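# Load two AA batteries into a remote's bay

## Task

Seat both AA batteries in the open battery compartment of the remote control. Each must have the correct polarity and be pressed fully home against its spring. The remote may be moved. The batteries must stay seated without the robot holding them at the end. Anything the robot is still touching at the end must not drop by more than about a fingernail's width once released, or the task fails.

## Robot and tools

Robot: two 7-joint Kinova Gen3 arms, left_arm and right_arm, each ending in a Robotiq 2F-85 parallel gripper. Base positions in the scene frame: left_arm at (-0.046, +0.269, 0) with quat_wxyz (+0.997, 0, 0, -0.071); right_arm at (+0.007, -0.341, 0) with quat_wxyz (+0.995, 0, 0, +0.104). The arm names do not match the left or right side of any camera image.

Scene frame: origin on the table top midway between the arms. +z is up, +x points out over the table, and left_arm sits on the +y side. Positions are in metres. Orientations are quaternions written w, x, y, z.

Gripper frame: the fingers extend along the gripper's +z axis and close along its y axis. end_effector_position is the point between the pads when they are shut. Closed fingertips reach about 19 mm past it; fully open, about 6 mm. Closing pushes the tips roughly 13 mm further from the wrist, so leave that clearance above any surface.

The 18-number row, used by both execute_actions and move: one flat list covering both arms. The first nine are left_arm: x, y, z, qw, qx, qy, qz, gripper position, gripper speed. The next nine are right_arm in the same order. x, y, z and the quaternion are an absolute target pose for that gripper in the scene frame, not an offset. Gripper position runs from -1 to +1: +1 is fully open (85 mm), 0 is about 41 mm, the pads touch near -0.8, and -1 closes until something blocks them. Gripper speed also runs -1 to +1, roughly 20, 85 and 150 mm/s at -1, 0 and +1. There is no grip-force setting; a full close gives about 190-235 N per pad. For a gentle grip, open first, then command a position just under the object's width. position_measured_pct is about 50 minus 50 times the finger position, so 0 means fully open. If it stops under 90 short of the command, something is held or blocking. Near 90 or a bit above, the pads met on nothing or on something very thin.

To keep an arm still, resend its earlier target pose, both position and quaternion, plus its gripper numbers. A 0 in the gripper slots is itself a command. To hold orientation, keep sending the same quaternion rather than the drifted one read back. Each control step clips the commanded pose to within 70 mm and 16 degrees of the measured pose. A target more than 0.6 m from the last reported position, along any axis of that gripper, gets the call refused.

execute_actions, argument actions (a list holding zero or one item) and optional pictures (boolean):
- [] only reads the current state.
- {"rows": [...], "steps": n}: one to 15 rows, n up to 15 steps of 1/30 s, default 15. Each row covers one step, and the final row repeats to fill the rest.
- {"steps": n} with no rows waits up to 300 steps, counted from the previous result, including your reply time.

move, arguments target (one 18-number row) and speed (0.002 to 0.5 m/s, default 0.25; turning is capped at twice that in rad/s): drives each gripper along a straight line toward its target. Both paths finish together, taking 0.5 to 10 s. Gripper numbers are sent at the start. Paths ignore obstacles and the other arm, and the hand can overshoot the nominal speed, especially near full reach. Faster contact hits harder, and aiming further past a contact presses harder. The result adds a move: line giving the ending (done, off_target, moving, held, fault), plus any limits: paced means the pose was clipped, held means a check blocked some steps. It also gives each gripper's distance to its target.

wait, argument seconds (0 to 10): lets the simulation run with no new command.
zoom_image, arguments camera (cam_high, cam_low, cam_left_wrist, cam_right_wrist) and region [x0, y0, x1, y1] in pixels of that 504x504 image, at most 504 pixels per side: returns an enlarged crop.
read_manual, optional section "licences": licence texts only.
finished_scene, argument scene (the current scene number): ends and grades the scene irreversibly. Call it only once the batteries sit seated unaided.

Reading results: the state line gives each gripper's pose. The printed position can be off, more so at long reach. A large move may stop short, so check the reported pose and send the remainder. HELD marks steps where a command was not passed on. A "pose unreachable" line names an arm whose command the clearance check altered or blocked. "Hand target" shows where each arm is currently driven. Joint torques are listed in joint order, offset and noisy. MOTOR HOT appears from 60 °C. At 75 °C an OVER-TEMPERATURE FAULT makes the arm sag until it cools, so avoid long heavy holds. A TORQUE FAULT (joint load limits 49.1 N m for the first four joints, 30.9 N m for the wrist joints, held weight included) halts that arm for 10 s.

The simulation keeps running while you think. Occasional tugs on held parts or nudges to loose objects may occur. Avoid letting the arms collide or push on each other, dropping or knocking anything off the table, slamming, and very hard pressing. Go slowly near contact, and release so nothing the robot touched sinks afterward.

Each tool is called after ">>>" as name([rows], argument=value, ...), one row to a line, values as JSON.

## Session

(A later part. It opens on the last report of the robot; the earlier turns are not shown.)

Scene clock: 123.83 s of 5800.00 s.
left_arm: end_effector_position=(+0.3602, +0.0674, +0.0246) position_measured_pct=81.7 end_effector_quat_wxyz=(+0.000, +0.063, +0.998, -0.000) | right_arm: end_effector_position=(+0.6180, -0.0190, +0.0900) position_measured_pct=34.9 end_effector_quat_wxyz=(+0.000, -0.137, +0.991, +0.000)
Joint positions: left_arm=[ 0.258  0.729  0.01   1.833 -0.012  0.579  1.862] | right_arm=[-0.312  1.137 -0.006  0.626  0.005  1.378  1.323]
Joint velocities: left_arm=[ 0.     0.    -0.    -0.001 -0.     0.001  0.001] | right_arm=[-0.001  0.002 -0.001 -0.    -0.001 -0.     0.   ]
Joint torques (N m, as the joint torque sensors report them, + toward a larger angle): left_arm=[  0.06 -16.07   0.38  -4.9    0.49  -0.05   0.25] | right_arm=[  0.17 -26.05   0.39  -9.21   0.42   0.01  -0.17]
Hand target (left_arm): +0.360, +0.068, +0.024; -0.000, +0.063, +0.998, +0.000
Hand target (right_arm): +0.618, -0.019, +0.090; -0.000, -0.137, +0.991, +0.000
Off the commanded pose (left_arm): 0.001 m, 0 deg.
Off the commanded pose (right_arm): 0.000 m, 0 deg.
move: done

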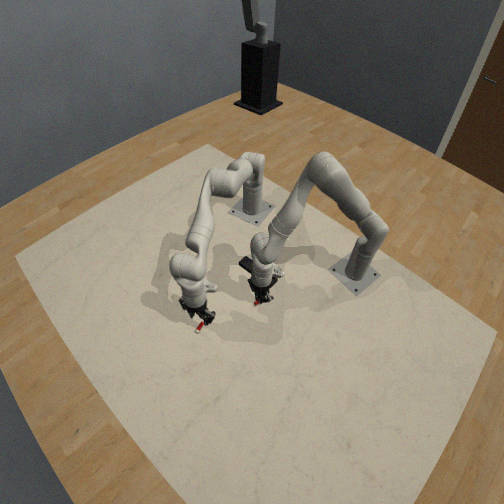

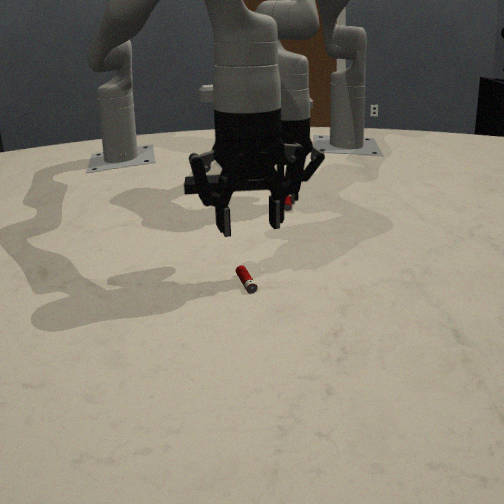

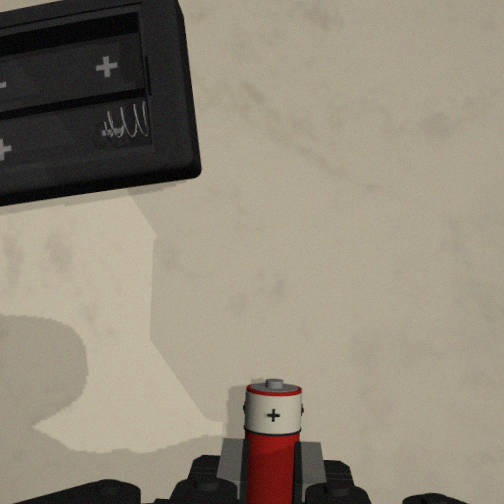

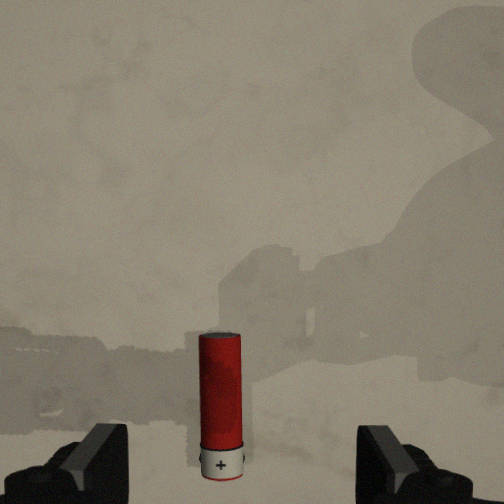

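>>> move(target=[0.360,0.0675,0.08,0,0.063,0.998,0,-1,0,0.620,-0.0256,0.024,0,-0.137,0.99,0,0.3,0], speed=0.1)

>>> move(target=[0.2515,0.030,0.08,0,0.707,0.707,0,-1,0,0.620,-0.0256,0.024,0,-0.137,0.99,0,-1,0], speed=0.2)

>>> move(target=[0.2515,0.030,0.046,0,0.707,0.707,0,-1,0,0.58,-0.08,0.12,0,-0.137,0.99,0,-1,0], speed=0.1)

Scene clock: 139.10 s of 5800.00 s.
left_arm: end_effector_position=(+0.3601, +0.0675, +0.0798) position_measured_pct=81.7 end_effector_quat_wxyz=(-0.000, +0.063, +0.998, +0.000) | right_arm: end_effector_position=(+0.6199, -0.0255, +0.0241) position_measured_pct=34.9 end_effector_quat_wxyz=(-0.000, -0.137, +0.991, +0.000)
Joint positions: left_arm=[ 0.255  0.621  0.014  1.798 -0.012  0.722  1.863] | right_arm=[-0.301  1.198 -0.009  0.705  0.009  1.239  1.331]
Joint velocities: left_arm=[-0.001 -0.004 -0.    -0.001 -0.001  0.003  0.001] | right_arm=[ 0.    -0.    -0.     0.    -0.    -0.003  0.001]
Joint torques (N m, as the joint torque sensors report them, + toward a larger angle): left_arm=[ -0.11 -16.07   0.42  -5.8    0.71   0.04   0.15] | right_arm=[ -0.3  -26.22  -0.05  -8.93   0.18   0.32  -0.36]
Hand target (left_arm): +0.360, +0.067, +0.080; +0.000, +0.063, +0.998, +0.000
Hand target (right_arm): +0.620, -0.026, +0.024; -0.000, -0.137, +0.991, +0.000
Off the commanded pose (left_arm): 0.000 m, 0 deg.
Off the commanded pose (right_arm): 0.000 m, 0 deg.
After step 90, 11.23 s passed at rest.
move: done

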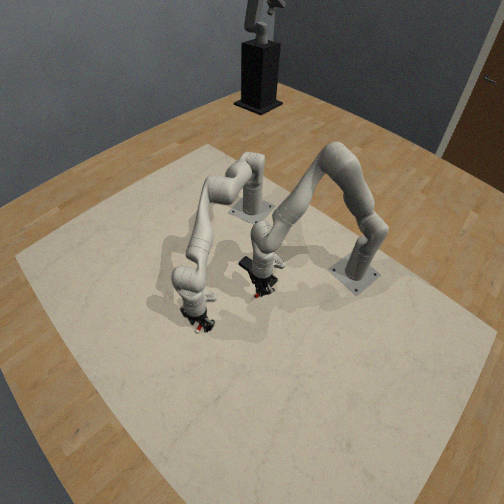

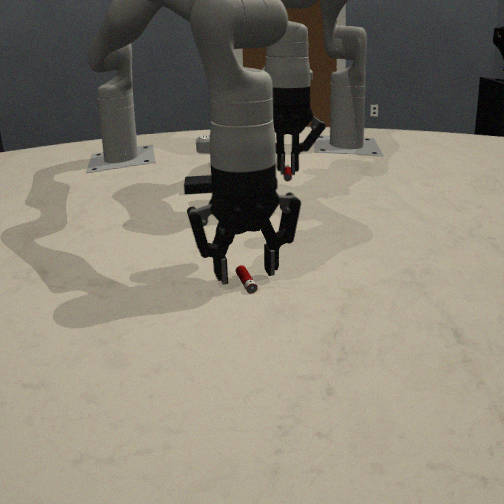

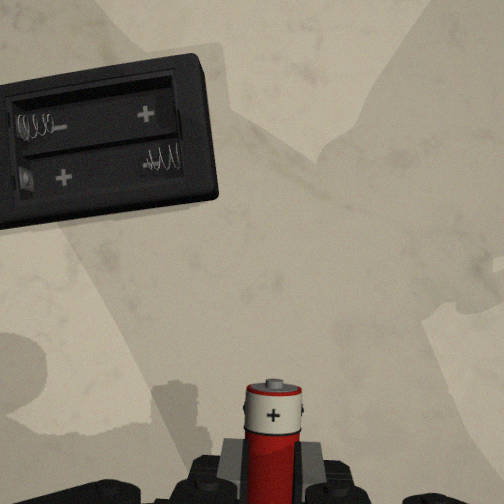

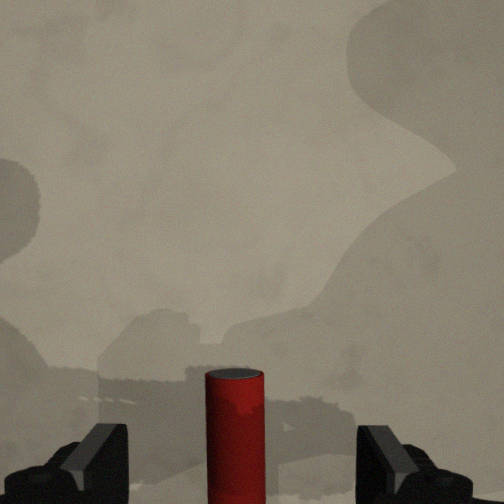

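Scene clock: 143.07 s of 5800.00 s.
left_arm: end_effector_position=(+0.2517, +0.0294, +0.0802) position_measured_pct=81.7 end_effector_quat_wxyz=(+0.000, +0.707, +0.707, -0.000) | right_arm: end_effector_position=(+0.6202, -0.0254, +0.0245) position_measured_pct=81.3 end_effector_quat_wxyz=(+0.000, -0.137, +0.991, +0.000)
Joint positions: left_arm=[ 0.179  0.542  0.404  2.049 -0.357  0.617  0.967] | right_arm=[-0.301  1.198 -0.009  0.704  0.009  1.239  1.331]
Joint velocities: left_arm=[-0.002 -0.001  0.001  0.    -0.001 -0.    -0.003] | right_arm=[-0.001  0.001  0.     0.    -0.001 -0.001 -0.   ]
Joint torques (N m, as the joint torque sensors report them, + toward a larger angle): left_arm=[  0.44 -13.58   1.65  -4.46   0.78   0.16  -0.21] | right_arm=[ -0.15 -25.78   0.08  -8.71   0.22   0.13  -0.29]
Hand target (left_arm): +0.252, +0.029, +0.080; +0.000, +0.707, +0.707, -0.000
Hand target (right_arm): +0.620, -0.026, +0.024; -0.000, -0.137, +0.991, -0.000
Off the commanded pose (left_arm): 0.001 m, 0 deg.
Off the commanded pose (right_arm): 0.001 m, 0 deg.
move: done

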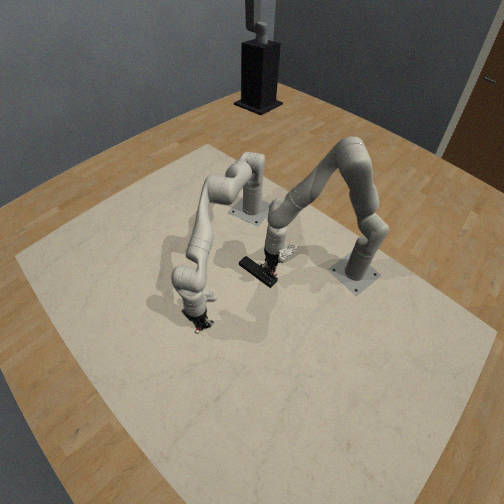

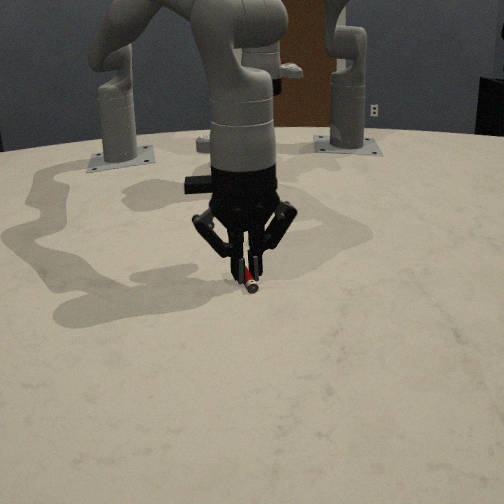

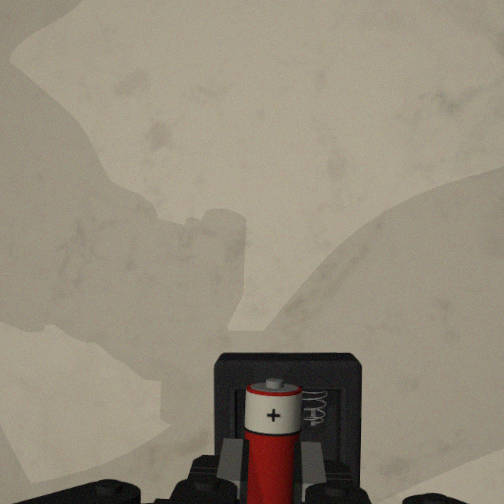

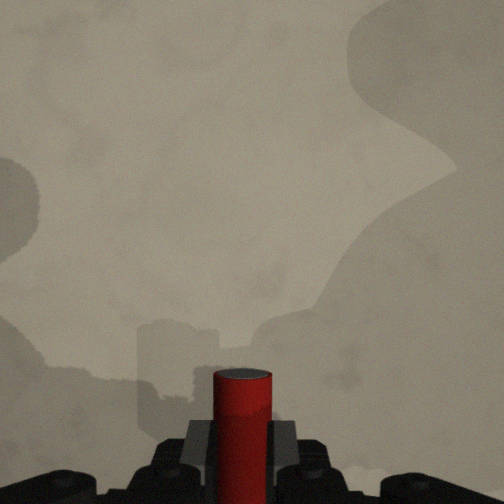

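Scene clock: 144.63 s of 5800.00 s.
left_arm: end_effector_position=(+0.2514, +0.0300, +0.0460) position_measured_pct=81.7 end_effector_quat_wxyz=(+0.000, +0.707, +0.707, -0.000) | right_arm: end_effector_position=(+0.5803, -0.0799, +0.1198) position_measured_pct=81.3 end_effector_quat_wxyz=(-0.000, -0.137, +0.991, -0.000)
Joint positions: left_arm=[ 0.222  0.616  0.347  2.075 -0.409  0.516  1.012] | right_arm=[-0.254  0.92  -0.013  1.003  0.011  1.219  1.373]
Joint velocities: left_arm=[ 0.001  0.001 -0.     0.     0.001 -0.002 -0.   ] | right_arm=[ 0.001 -0.006  0.     0.003 -0.001 -0.001  0.   ]
Joint torques (N m, as the joint torque sensors report them, + toward a larger angle): left_arm=[  0.1  -14.46   1.77  -3.93   0.39   0.39  -0.13] | right_arm=[ -0.14 -23.66  -0.02  -9.19   0.29   0.26  -0.27]
Hand target (left_arm): +0.251, +0.030, +0.046; -0.000, +0.707, +0.707, -0.000
Hand target (right_arm): +0.580, -0.080, +0.120; +0.000, -0.137, +0.991, -0.000
Off the commanded pose (left_arm): 0.000 m, 0 deg.
Off the commanded pose (right_arm): 0.000 m, 0 deg.
move: done

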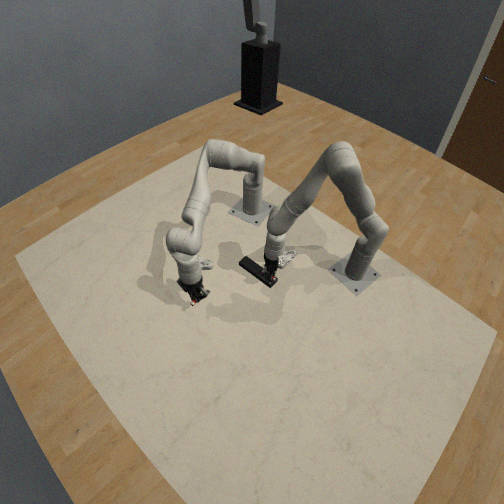

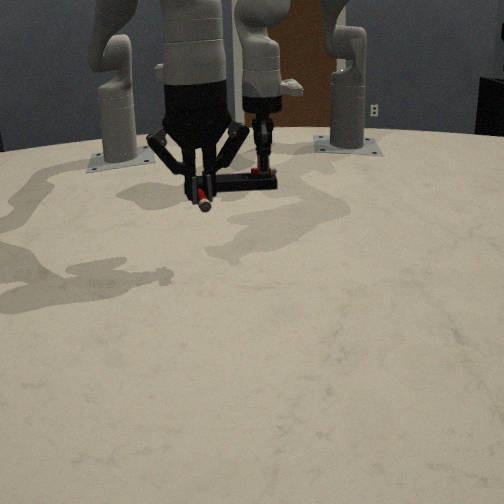

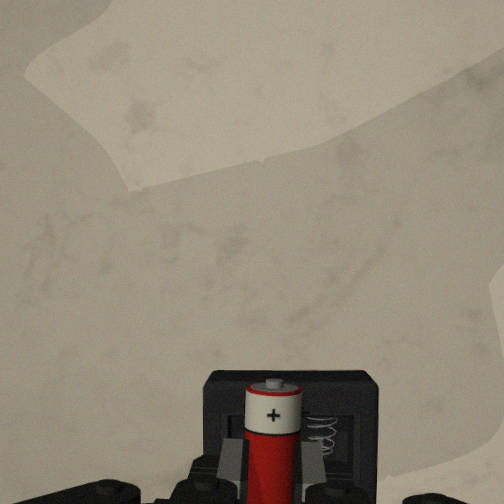

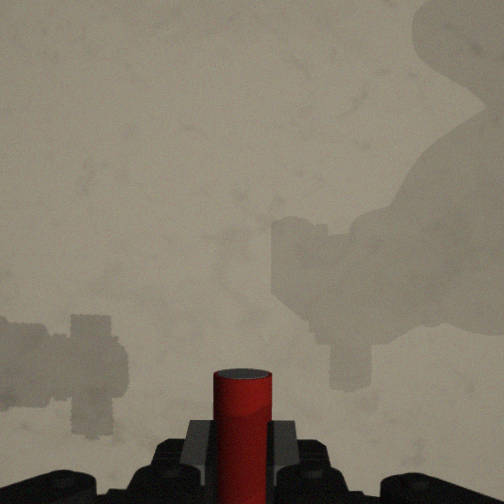

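>>> move(target=[0.248,0.030,0.049,0,0.707,0.707,0,-1,0,0.58,-0.08,0.12,0,-0.137,0.99,0,-1,0], speed=0.03)

>>> zoom_image(camera="cam_low", region=[180, 130, 300, 210])

Scene clock: 165.33 s of 5800.00 s.
left_arm: end_effector_position=(+0.2480, +0.0300, +0.0489) position_measured_pct=81.7 end_effector_quat_wxyz=(-0.000, +0.707, +0.707, -0.000) | right_arm: end_effector_position=(+0.5800, -0.0800, +0.1200) position_measured_pct=81.3 end_effector_quat_wxyz=(-0.000, -0.137, +0.991, -0.000)
Joint positions: left_arm=[ 0.224  0.606  0.35   2.081 -0.405  0.519  1.014] | right_arm=[-0.253  0.919 -0.013  1.005  0.011  1.218  1.372]
Joint velocities: left_arm=[-0.001 -0.001  0.     0.001 -0.    -0.001  0.   ] | right_arm=[ 0.    -0.001 -0.001  0.     0.    -0.    -0.   ]
Joint torques (N m, as the joint torque sensors report them, + toward a larger angle): left_arm=[  0.17 -14.04   1.84  -4.08   0.33   0.09   0.21] | right_arm=[  0.22 -23.54   0.12  -9.09  -0.07   0.09  -0.16]
Hand target (left_arm): +0.248, +0.030, +0.049; +0.000, +0.707, +0.707, +0.000
Hand target (right_arm): +0.580, -0.080, +0.120; +0.000, -0.137, +0.991, -0.000
Off the commanded pose (left_arm): 0.000 m, 0 deg.
Off the commanded pose (right_arm): 0.000 m, 0 deg.
After step 90, 17.00 s passed at rest.
move: done

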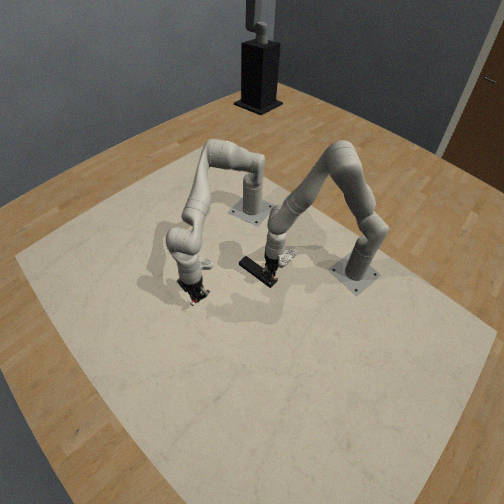

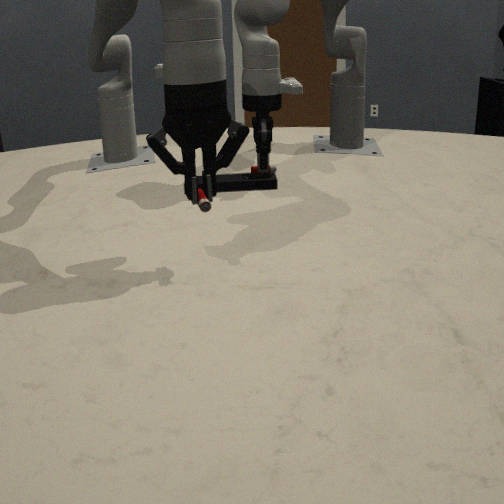

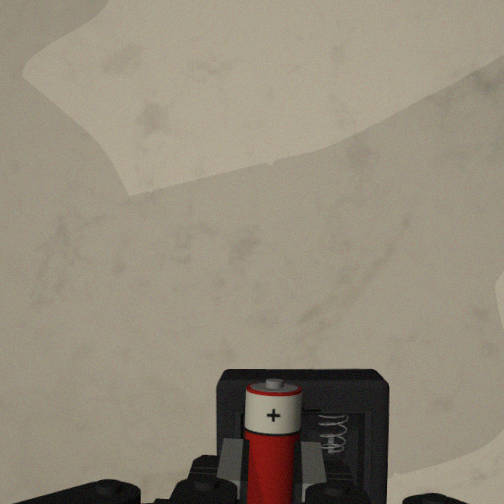

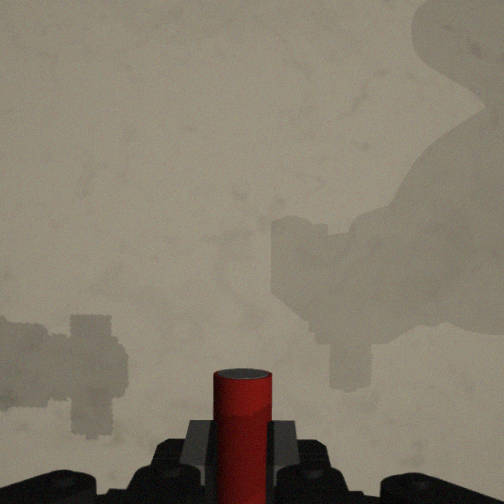

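Region (180, 130, 300, 210) of cam_low's 504x504 image, scaled by 4.200, with more detail than that image has.

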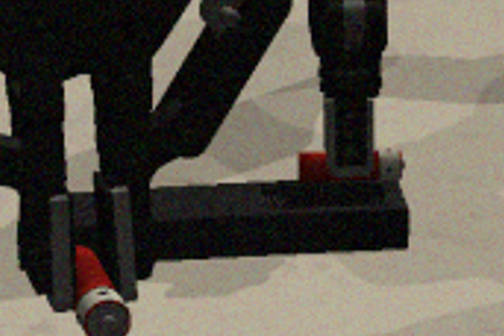

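>>> move(target=[0.248,0.030,0.049,0,0.707,0.707,0,-0.3,-0.5,0.58,-0.08,0.12,0,-0.137,0.99,0,-1,0])

>>> move(target=[0.248,0.10,0.14,0,0.707,0.707,0,-0.3,0,0.45,-0.08,0.12,0,0.707,0.707,0,-1,0])

Scene clock: 174.20 s of 5800.00 s.
left_arm: end_effector_position=(+0.2480, +0.0300, +0.0490) position_measured_pct=65.1 end_effector_quat_wxyz=(+0.000, +0.707, +0.707, +0.000) | right_arm: end_effector_position=(+0.5800, -0.0800, +0.1200) position_measured_pct=81.3 end_effector_quat_wxyz=(+0.000, -0.137, +0.991, +0.000)
Joint positions: left_arm=[ 0.224  0.606  0.35   2.081 -0.405  0.519  1.014] | right_arm=[-0.253  0.919 -0.013  1.005  0.011  1.218  1.372]
Joint velocities: left_arm=[ 0.    -0.001 -0.     0.     0.001  0.001  0.002] | right_arm=[-0.002  0.001  0.    -0.    -0.    -0.     0.   ]
Joint torques (N m, as the joint torque sensors report them, + toward a larger angle): left_arm=[  0.1  -13.92   1.51  -3.59   0.49   0.17  -0.14] | right_arm=[ -0.06 -23.65   0.11  -9.07   0.09   0.2   -0.25]
Hand target (left_arm): +0.248, +0.030, +0.049; -0.000, +0.707, +0.707, +0.000
Hand target (right_arm): +0.580, -0.080, +0.120; +0.000, -0.137, +0.991, -0.000
Off the commanded pose (left_arm): 0.000 m, 0 deg.
Off the commanded pose (right_arm): 0.000 m, 0 deg.
After step 90, 5.17 s passed at rest.
move: done

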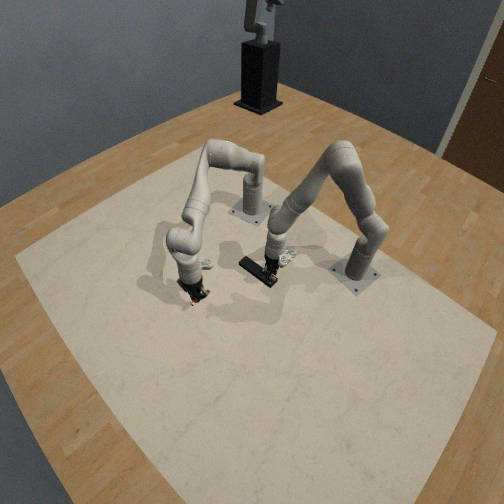

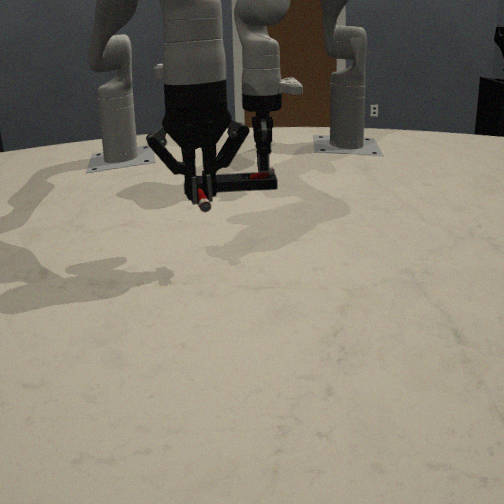

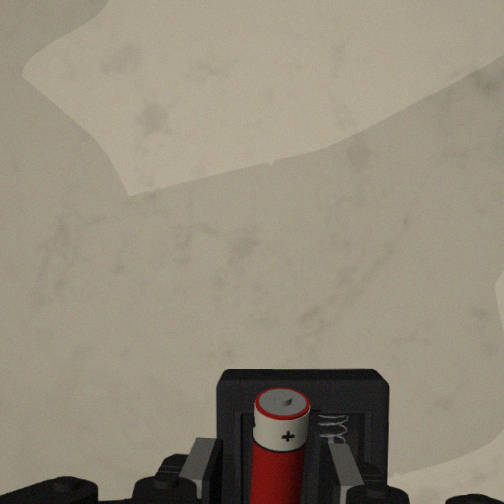

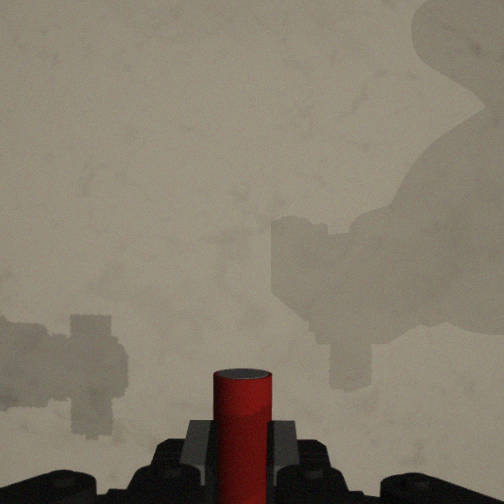

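Scene clock: 178.30 s of 5800.00 s.
left_arm: end_effector_position=(+0.2480, +0.0999, +0.1401) position_measured_pct=65.1 end_effector_quat_wxyz=(+0.000, +0.707, +0.707, -0.000) | right_arm: end_effector_position=(+0.4500, -0.0806, +0.1200) position_measured_pct=81.3 end_effector_quat_wxyz=(+0.000, +0.707, +0.708, -0.001)
Joint positions: left_arm=[-0.085  0.341  0.5    2.113 -0.239  0.741  0.71 ] | right_arm=[-0.635  0.703  0.44   1.546 -0.339  0.97  -0.301]
Joint velocities: left_arm=[-0.003 -0.002 -0.001 -0.     0.001 -0.    -0.003] | right_arm=[-0.005 -0.002  0.001  0.002  0.001  0.    -0.004]
Joint torques (N m, as the joint torque sensors report them, + toward a larger angle): left_arm=[  0.64 -10.4    1.52  -5.86   0.55  -0.16   0.3 ] | right_arm=[  0.1  -18.54   2.76  -7.42   0.16   0.21  -0.35]
Hand target (left_arm): +0.248, +0.100, +0.140; +0.000, +0.707, +0.707, -0.000
Hand target (right_arm): +0.450, -0.080, +0.120; +0.000, +0.707, +0.708, -0.001
Off the commanded pose (left_arm): 0.000 m, 0 deg.
Off the commanded pose (right_arm): 0.001 m, 0 deg.
move: done

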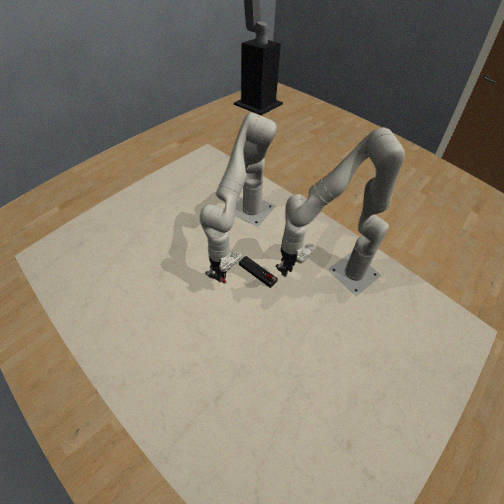

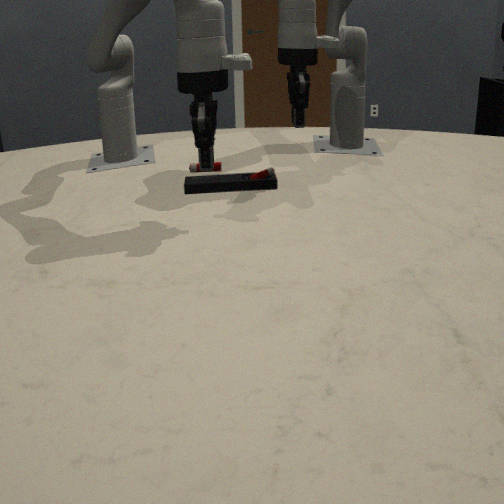

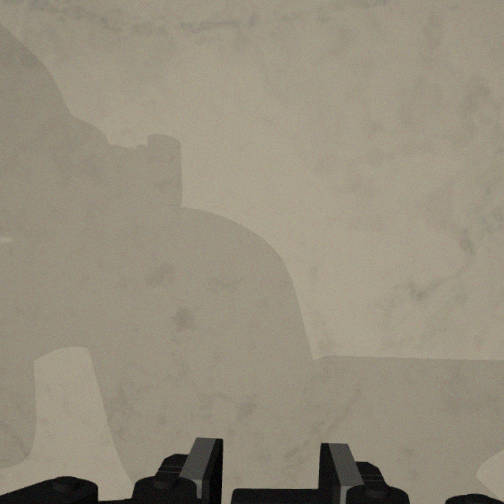

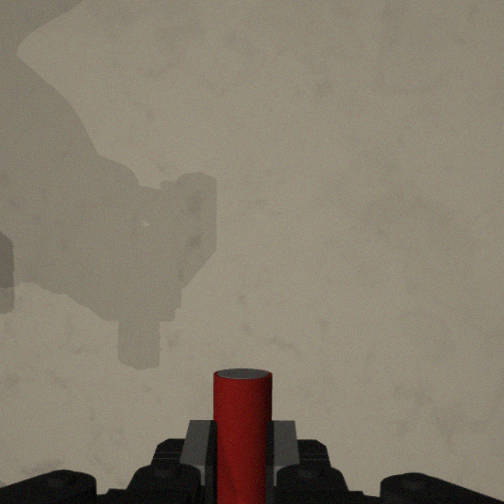

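>>> move(target=[0.25,0.22,0.16,0,0.707,0.707,0,-1,0,0.265,0.001,0.075,0,0.707,0.707,0,-1,0], speed=0.2)

>>> move(target=[0.25,0.22,0.16,0,0.707,0.707,0,-1,0,0.265,0.001,0.052,0,0.707,0.707,0,-1,0], speed=0.05)

>>> zoom_image(camera="cam_low", region=[180, 130, 300, 210])

Scene clock: 192.77 s of 5800.00 s.
left_arm: end_effector_position=(+0.2495, +0.2198, +0.1601) position_measured_pct=91.7 end_effector_quat_wxyz=(+0.000, +0.707, +0.707, -0.000) | right_arm: end_effector_position=(+0.2648, +0.0005, +0.0751) position_measured_pct=81.3 end_effector_quat_wxyz=(-0.000, +0.707, +0.707, +0.000)
Joint positions: left_arm=[-0.457  0.207  0.468  2.195 -0.133  0.767  0.239] | right_arm=[-1.058  0.627  0.415  1.901 -0.38   0.691 -0.626]
Joint velocities: left_arm=[-0.004 -0.003 -0.003 -0.001  0.002 -0.001 -0.003] | right_arm=[-0.007 -0.001 -0.001  0.001  0.002 -0.001 -0.003]
Joint torques (N m, as the joint torque sensors report them, + toward a larger angle): left_arm=[ 0.24 -7.86  1.09 -5.77  0.46  0.1  -0.09] | right_arm=[  0.36 -15.46   2.17  -5.79   0.28   0.12  -0.3 ]
Hand target (left_arm): +0.250, +0.220, +0.160; +0.000, +0.707, +0.707, -0.000
Hand target (right_arm): +0.265, +0.001, +0.075; -0.000, +0.707, +0.707, +0.000
Off the commanded pose (left_arm): 0.001 m, 0 deg.
Off the commanded pose (right_arm): 0.001 m, 0 deg.
After step 90, 9.93 s passed at rest.
move: done

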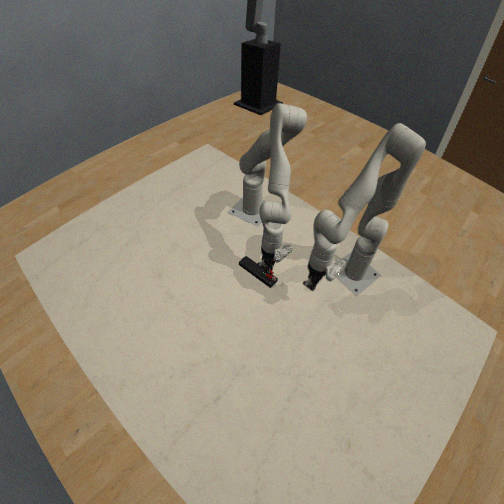

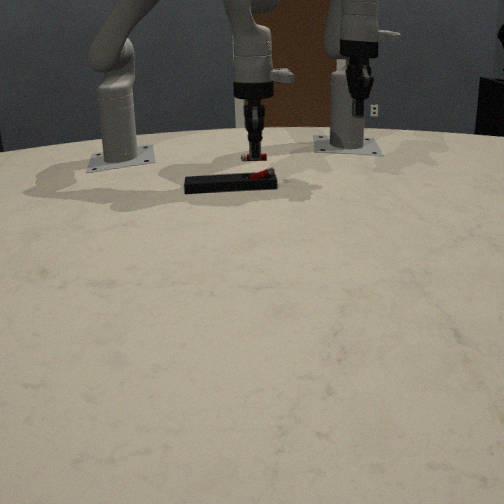

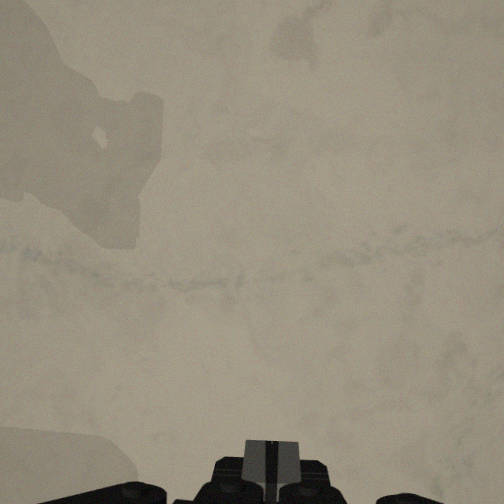

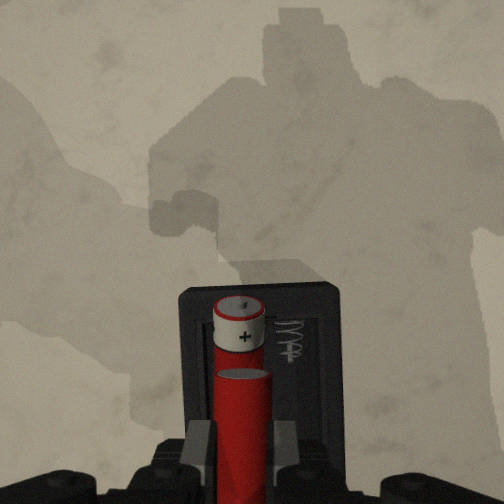

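Scene clock: 193.53 s of 5800.00 s.
left_arm: end_effector_position=(+0.2500, +0.2200, +0.1600) position_measured_pct=91.7 end_effector_quat_wxyz=(+0.000, +0.707, +0.707, +0.000) | right_arm: end_effector_position=(+0.2675, +0.0013, +0.0549) position_measured_pct=81.3 end_effector_quat_wxyz=(-0.000, +0.708, +0.706, +0.003)
Joint positions: left_arm=[-0.457  0.207  0.467  2.194 -0.134  0.767  0.241] | right_arm=[-1.036  0.666  0.389  1.913 -0.407  0.633 -0.603]
Joint velocities: left_arm=[ 0.    -0.     0.     0.001 -0.001  0.002  0.   ] | right_arm=[ 0.004 -0.    -0.001  0.    -0.001 -0.003  0.002]
Joint torques (N m, as the joint torque sensors report them, + toward a larger angle): left_arm=[ 0.07 -8.71  1.   -5.93  0.7   0.19  0.11] | right_arm=[ -1.56 -11.12  -0.37  -4.48  -0.74  -0.59  -0.37]
Hand target (left_arm): +0.250, +0.220, +0.160; -0.000, +0.707, +0.707, +0.000
Hand target (right_arm): +0.265, +0.001, +0.052; -0.000, +0.707, +0.707, -0.000
Off the commanded pose (left_arm): 0.000 m, 0 deg.
Off the commanded pose (right_arm): 0.004 m, 0 deg.
move: off_target (right_arm)

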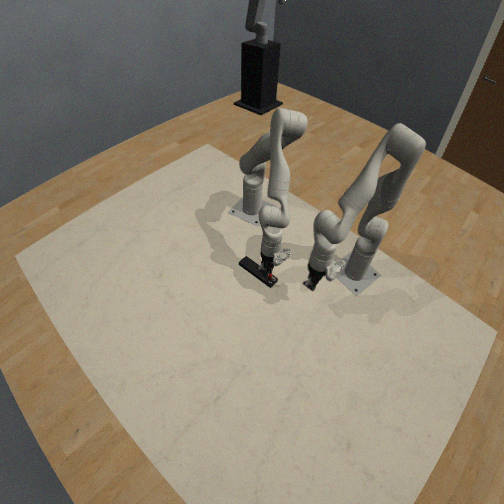

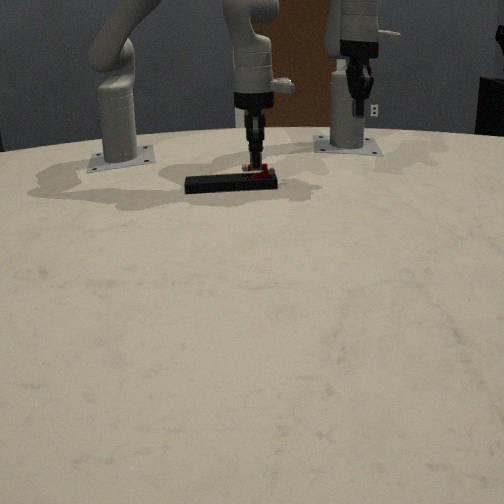

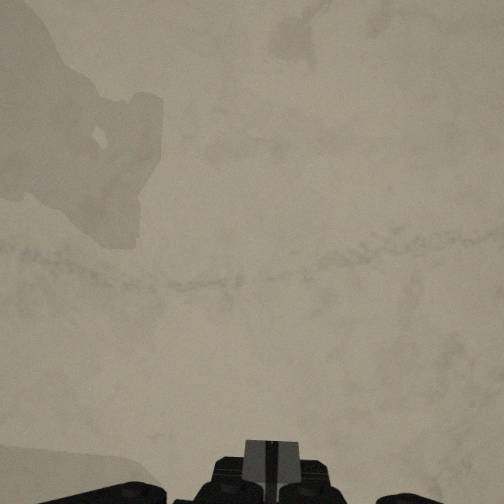

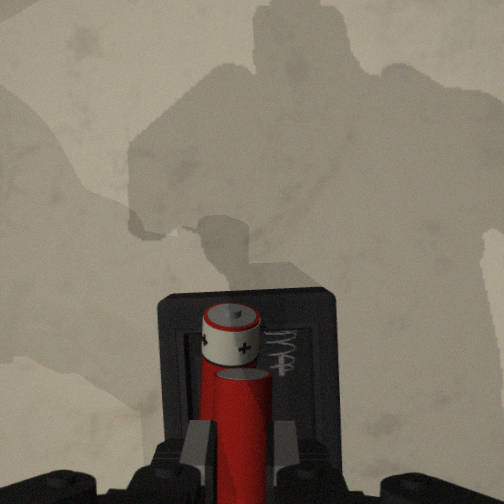

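Region (180, 130, 300, 210) of cam_low's 504x504 image, scaled by 4.200, with more detail than that image has.

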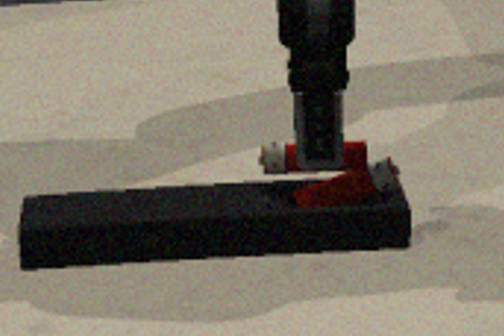

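>>> move(target=[0.25,0.22,0.16,0,0.707,0.707,0,-1,0,0.266,0.000,0.068,0,0.707,0.707,0,-1,0], speed=0.05)

>>> move(target=[0.25,0.22,0.16,0,0.707,0.707,0,-1,0,0.277,-0.003,0.062,0,0.707,0.707,0,-1,0], speed=0.03)

Scene clock: 203.90 s of 5800.00 s.
left_arm: end_effector_position=(+0.2500, +0.2200, +0.1600) position_measured_pct=91.7 end_effector_quat_wxyz=(+0.000, +0.707, +0.707, +0.000) | right_arm: end_effector_position=(+0.2661, -0.0001, +0.0679) position_measured_pct=81.3 end_effector_quat_wxyz=(+0.000, +0.707, +0.707, -0.000)
Joint positions: left_arm=[-0.457  0.207  0.467  2.194 -0.134  0.767  0.241] | right_arm=[-1.048  0.642  0.406  1.904 -0.388  0.673 -0.616]
Joint velocities: left_arm=[ 0.    -0.     0.    -0.    -0.     0.001  0.   ] | right_arm=[-0.003 -0.005  0.001 -0.001  0.002  0.004 -0.001]
Joint torques (N m, as the joint torque sensors report them, + toward a larger angle): left_arm=[ 0.25 -8.65  0.69 -5.93  0.51  0.15  0.03] | right_arm=[ -0.17 -16.29   2.11  -5.84   0.3   -0.12  -0.22]
Hand target (left_arm): +0.250, +0.220, +0.160; +0.000, +0.707, +0.707, +0.000
Hand target (right_arm): +0.266, -0.000, +0.068; +0.000, +0.707, +0.707, +0.000
Off the commanded pose (left_arm): 0.000 m, 0 deg.
Off the commanded pose (right_arm): 0.000 m, 0 deg.
After step 90, 6.63 s passed at rest.
move: done

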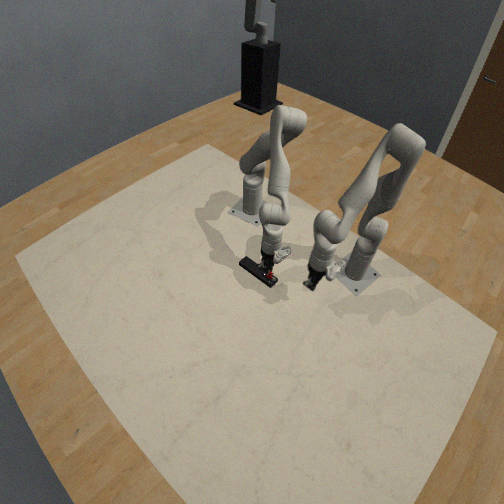

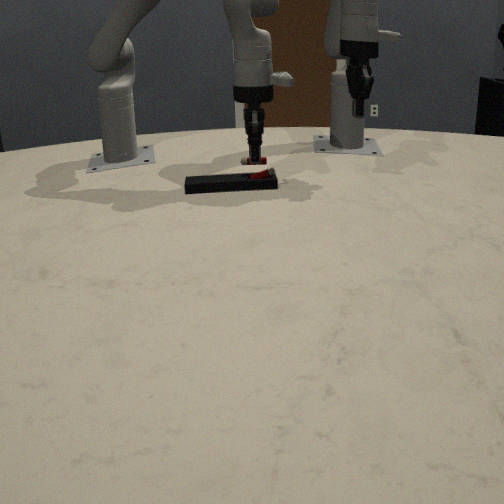

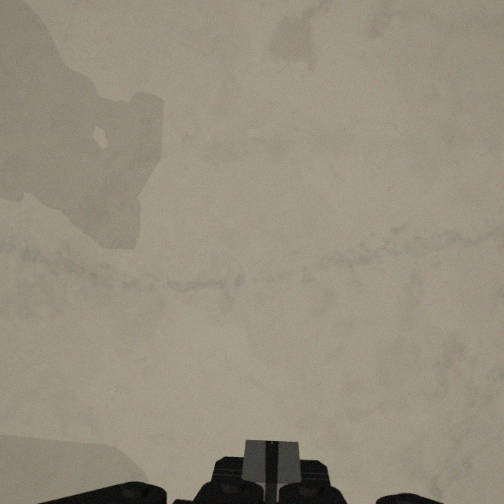

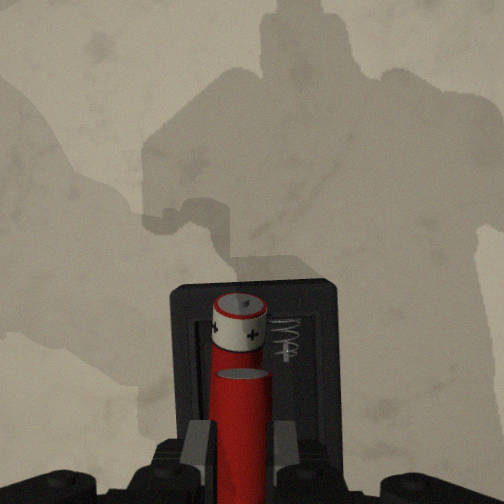

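Scene clock: 204.63 s of 5800.00 s.
left_arm: end_effector_position=(+0.2500, +0.2200, +0.1600) position_measured_pct=91.7 end_effector_quat_wxyz=(+0.000, +0.707, +0.707, +0.000) | right_arm: end_effector_position=(+0.2768, -0.0028, +0.0621) position_measured_pct=81.3 end_effector_quat_wxyz=(-0.000, +0.707, +0.707, +0.000)
Joint positions: left_arm=[-0.457  0.207  0.467  2.194 -0.134  0.767  0.241] | right_arm=[-1.016  0.659  0.397  1.893 -0.393  0.666 -0.589]
Joint velocities: left_arm=[-0.    -0.     0.    -0.002  0.     0.001  0.001] | right_arm=[ 0.006  0.    -0.    -0.001 -0.001 -0.     0.003]
Joint torques (N m, as the joint torque sensors report them, + toward a larger angle): left_arm=[ 0.54 -8.73  0.69 -5.89  0.45 -0.06  0.07] | right_arm=[ -0.08 -16.67   2.02  -5.67   0.01  -0.11  -0.15]
Hand target (left_arm): +0.250, +0.220, +0.160; +0.000, +0.707, +0.707, -0.000
Hand target (right_arm): +0.277, -0.003, +0.062; -0.000, +0.707, +0.707, -0.000
Off the commanded pose (left_arm): 0.000 m, 0 deg.
Off the commanded pose (right_arm): 0.000 m, 0 deg.
move: done

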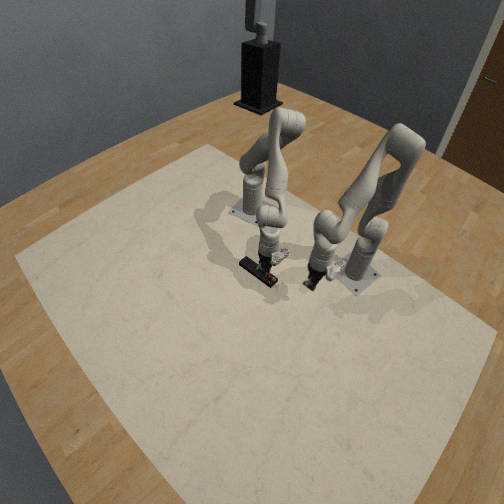

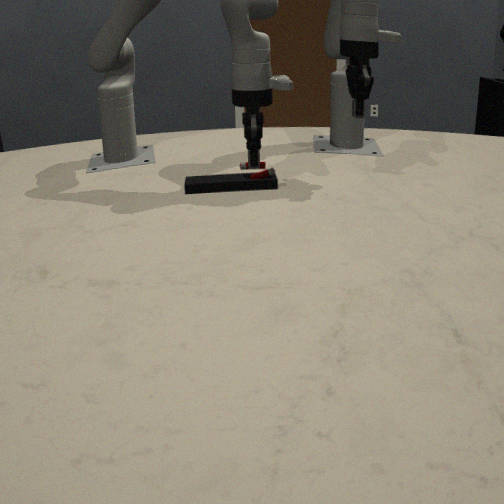

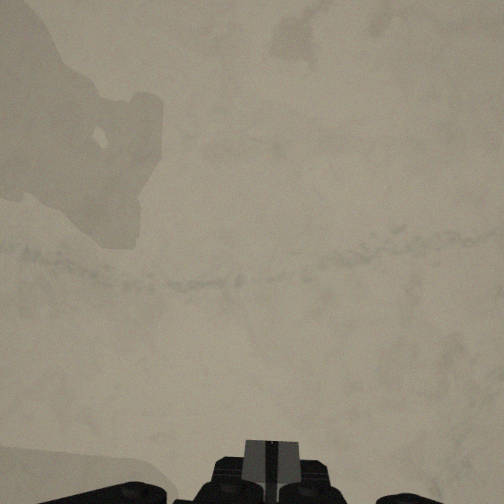

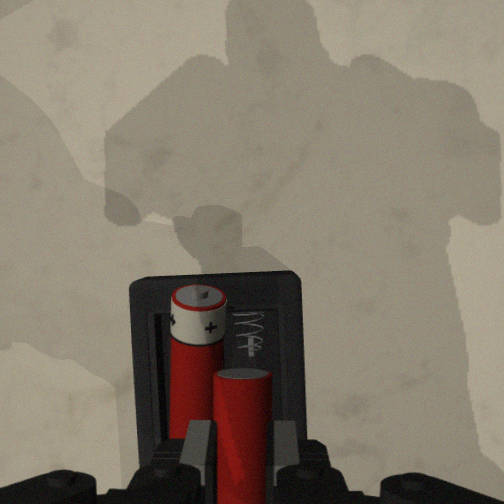

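>>> move(target=[0.25,0.22,0.16,0,0.707,0.707,0,-1,0,0.281,-0.003,0.053,0,0.682,0.731,0,-1,0], speed=0.02)

>>> zoom_image(camera="cam_low", region=[180, 130, 300, 210])

Scene clock: 214.40 s of 5800.00 s.
left_arm: end_effector_position=(+0.2500, +0.2200, +0.1600) position_measured_pct=91.7 end_effector_quat_wxyz=(+0.000, +0.707, +0.707, +0.000) | right_arm: end_effector_position=(+0.2809, -0.0029, +0.0530) position_measured_pct=81.3 end_effector_quat_wxyz=(-0.000, +0.682, +0.731, +0.000)
Joint positions: left_arm=[-0.457  0.207  0.467  2.194 -0.134  0.767  0.241] | right_arm=[-0.987  0.677  0.367  1.89  -0.383  0.644 -0.523]
Joint velocities: left_arm=[-0.    -0.001 -0.    -0.    -0.001 -0.001  0.001] | right_arm=[ 0.003 -0.    -0.    -0.     0.     0.     0.002]
Joint torques (N m, as the joint torque sensors report them, + toward a larger angle): left_arm=[ 0.28 -8.76  0.68 -6.05  0.54  0.07  0.1 ] | right_arm=[  0.14 -16.25   1.88  -5.28  -0.1    0.    -0.11]
Hand target (left_arm): +0.250, +0.220, +0.160; +0.000, +0.707, +0.707, -0.000
Hand target (right_arm): +0.281, -0.003, +0.053; -0.000, +0.682, +0.731, +0.000
Off the commanded pose (left_arm): 0.000 m, 0 deg.
Off the commanded pose (right_arm): 0.000 m, 0 deg.
After step 90, 4.80 s passed at rest.
move: done

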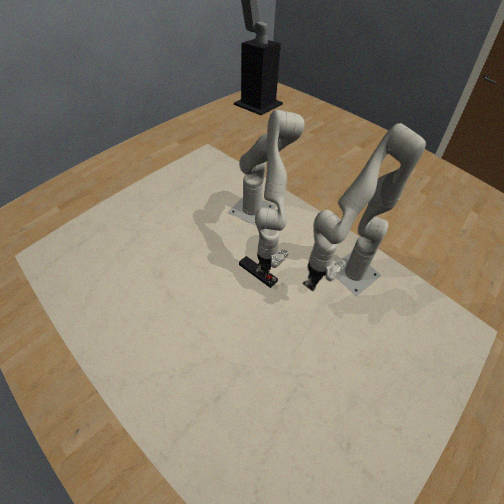

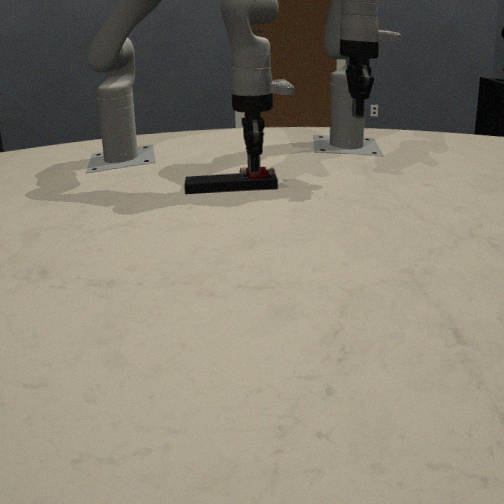

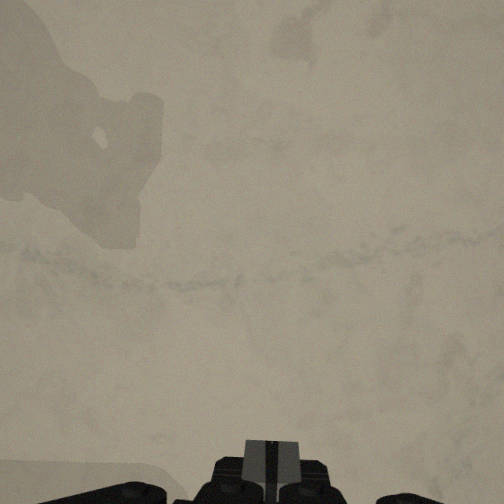

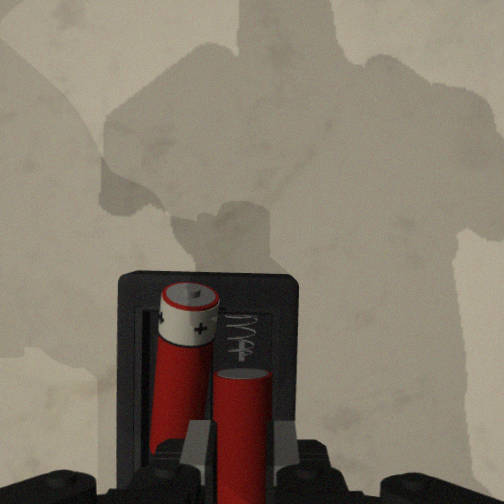

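Region (180, 130, 300, 210) of cam_low's 504x504 image, scaled by 4.200, with more detail than that image has.

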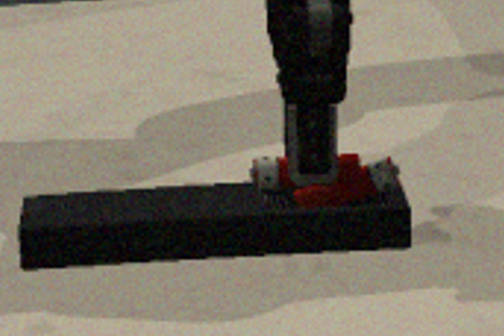

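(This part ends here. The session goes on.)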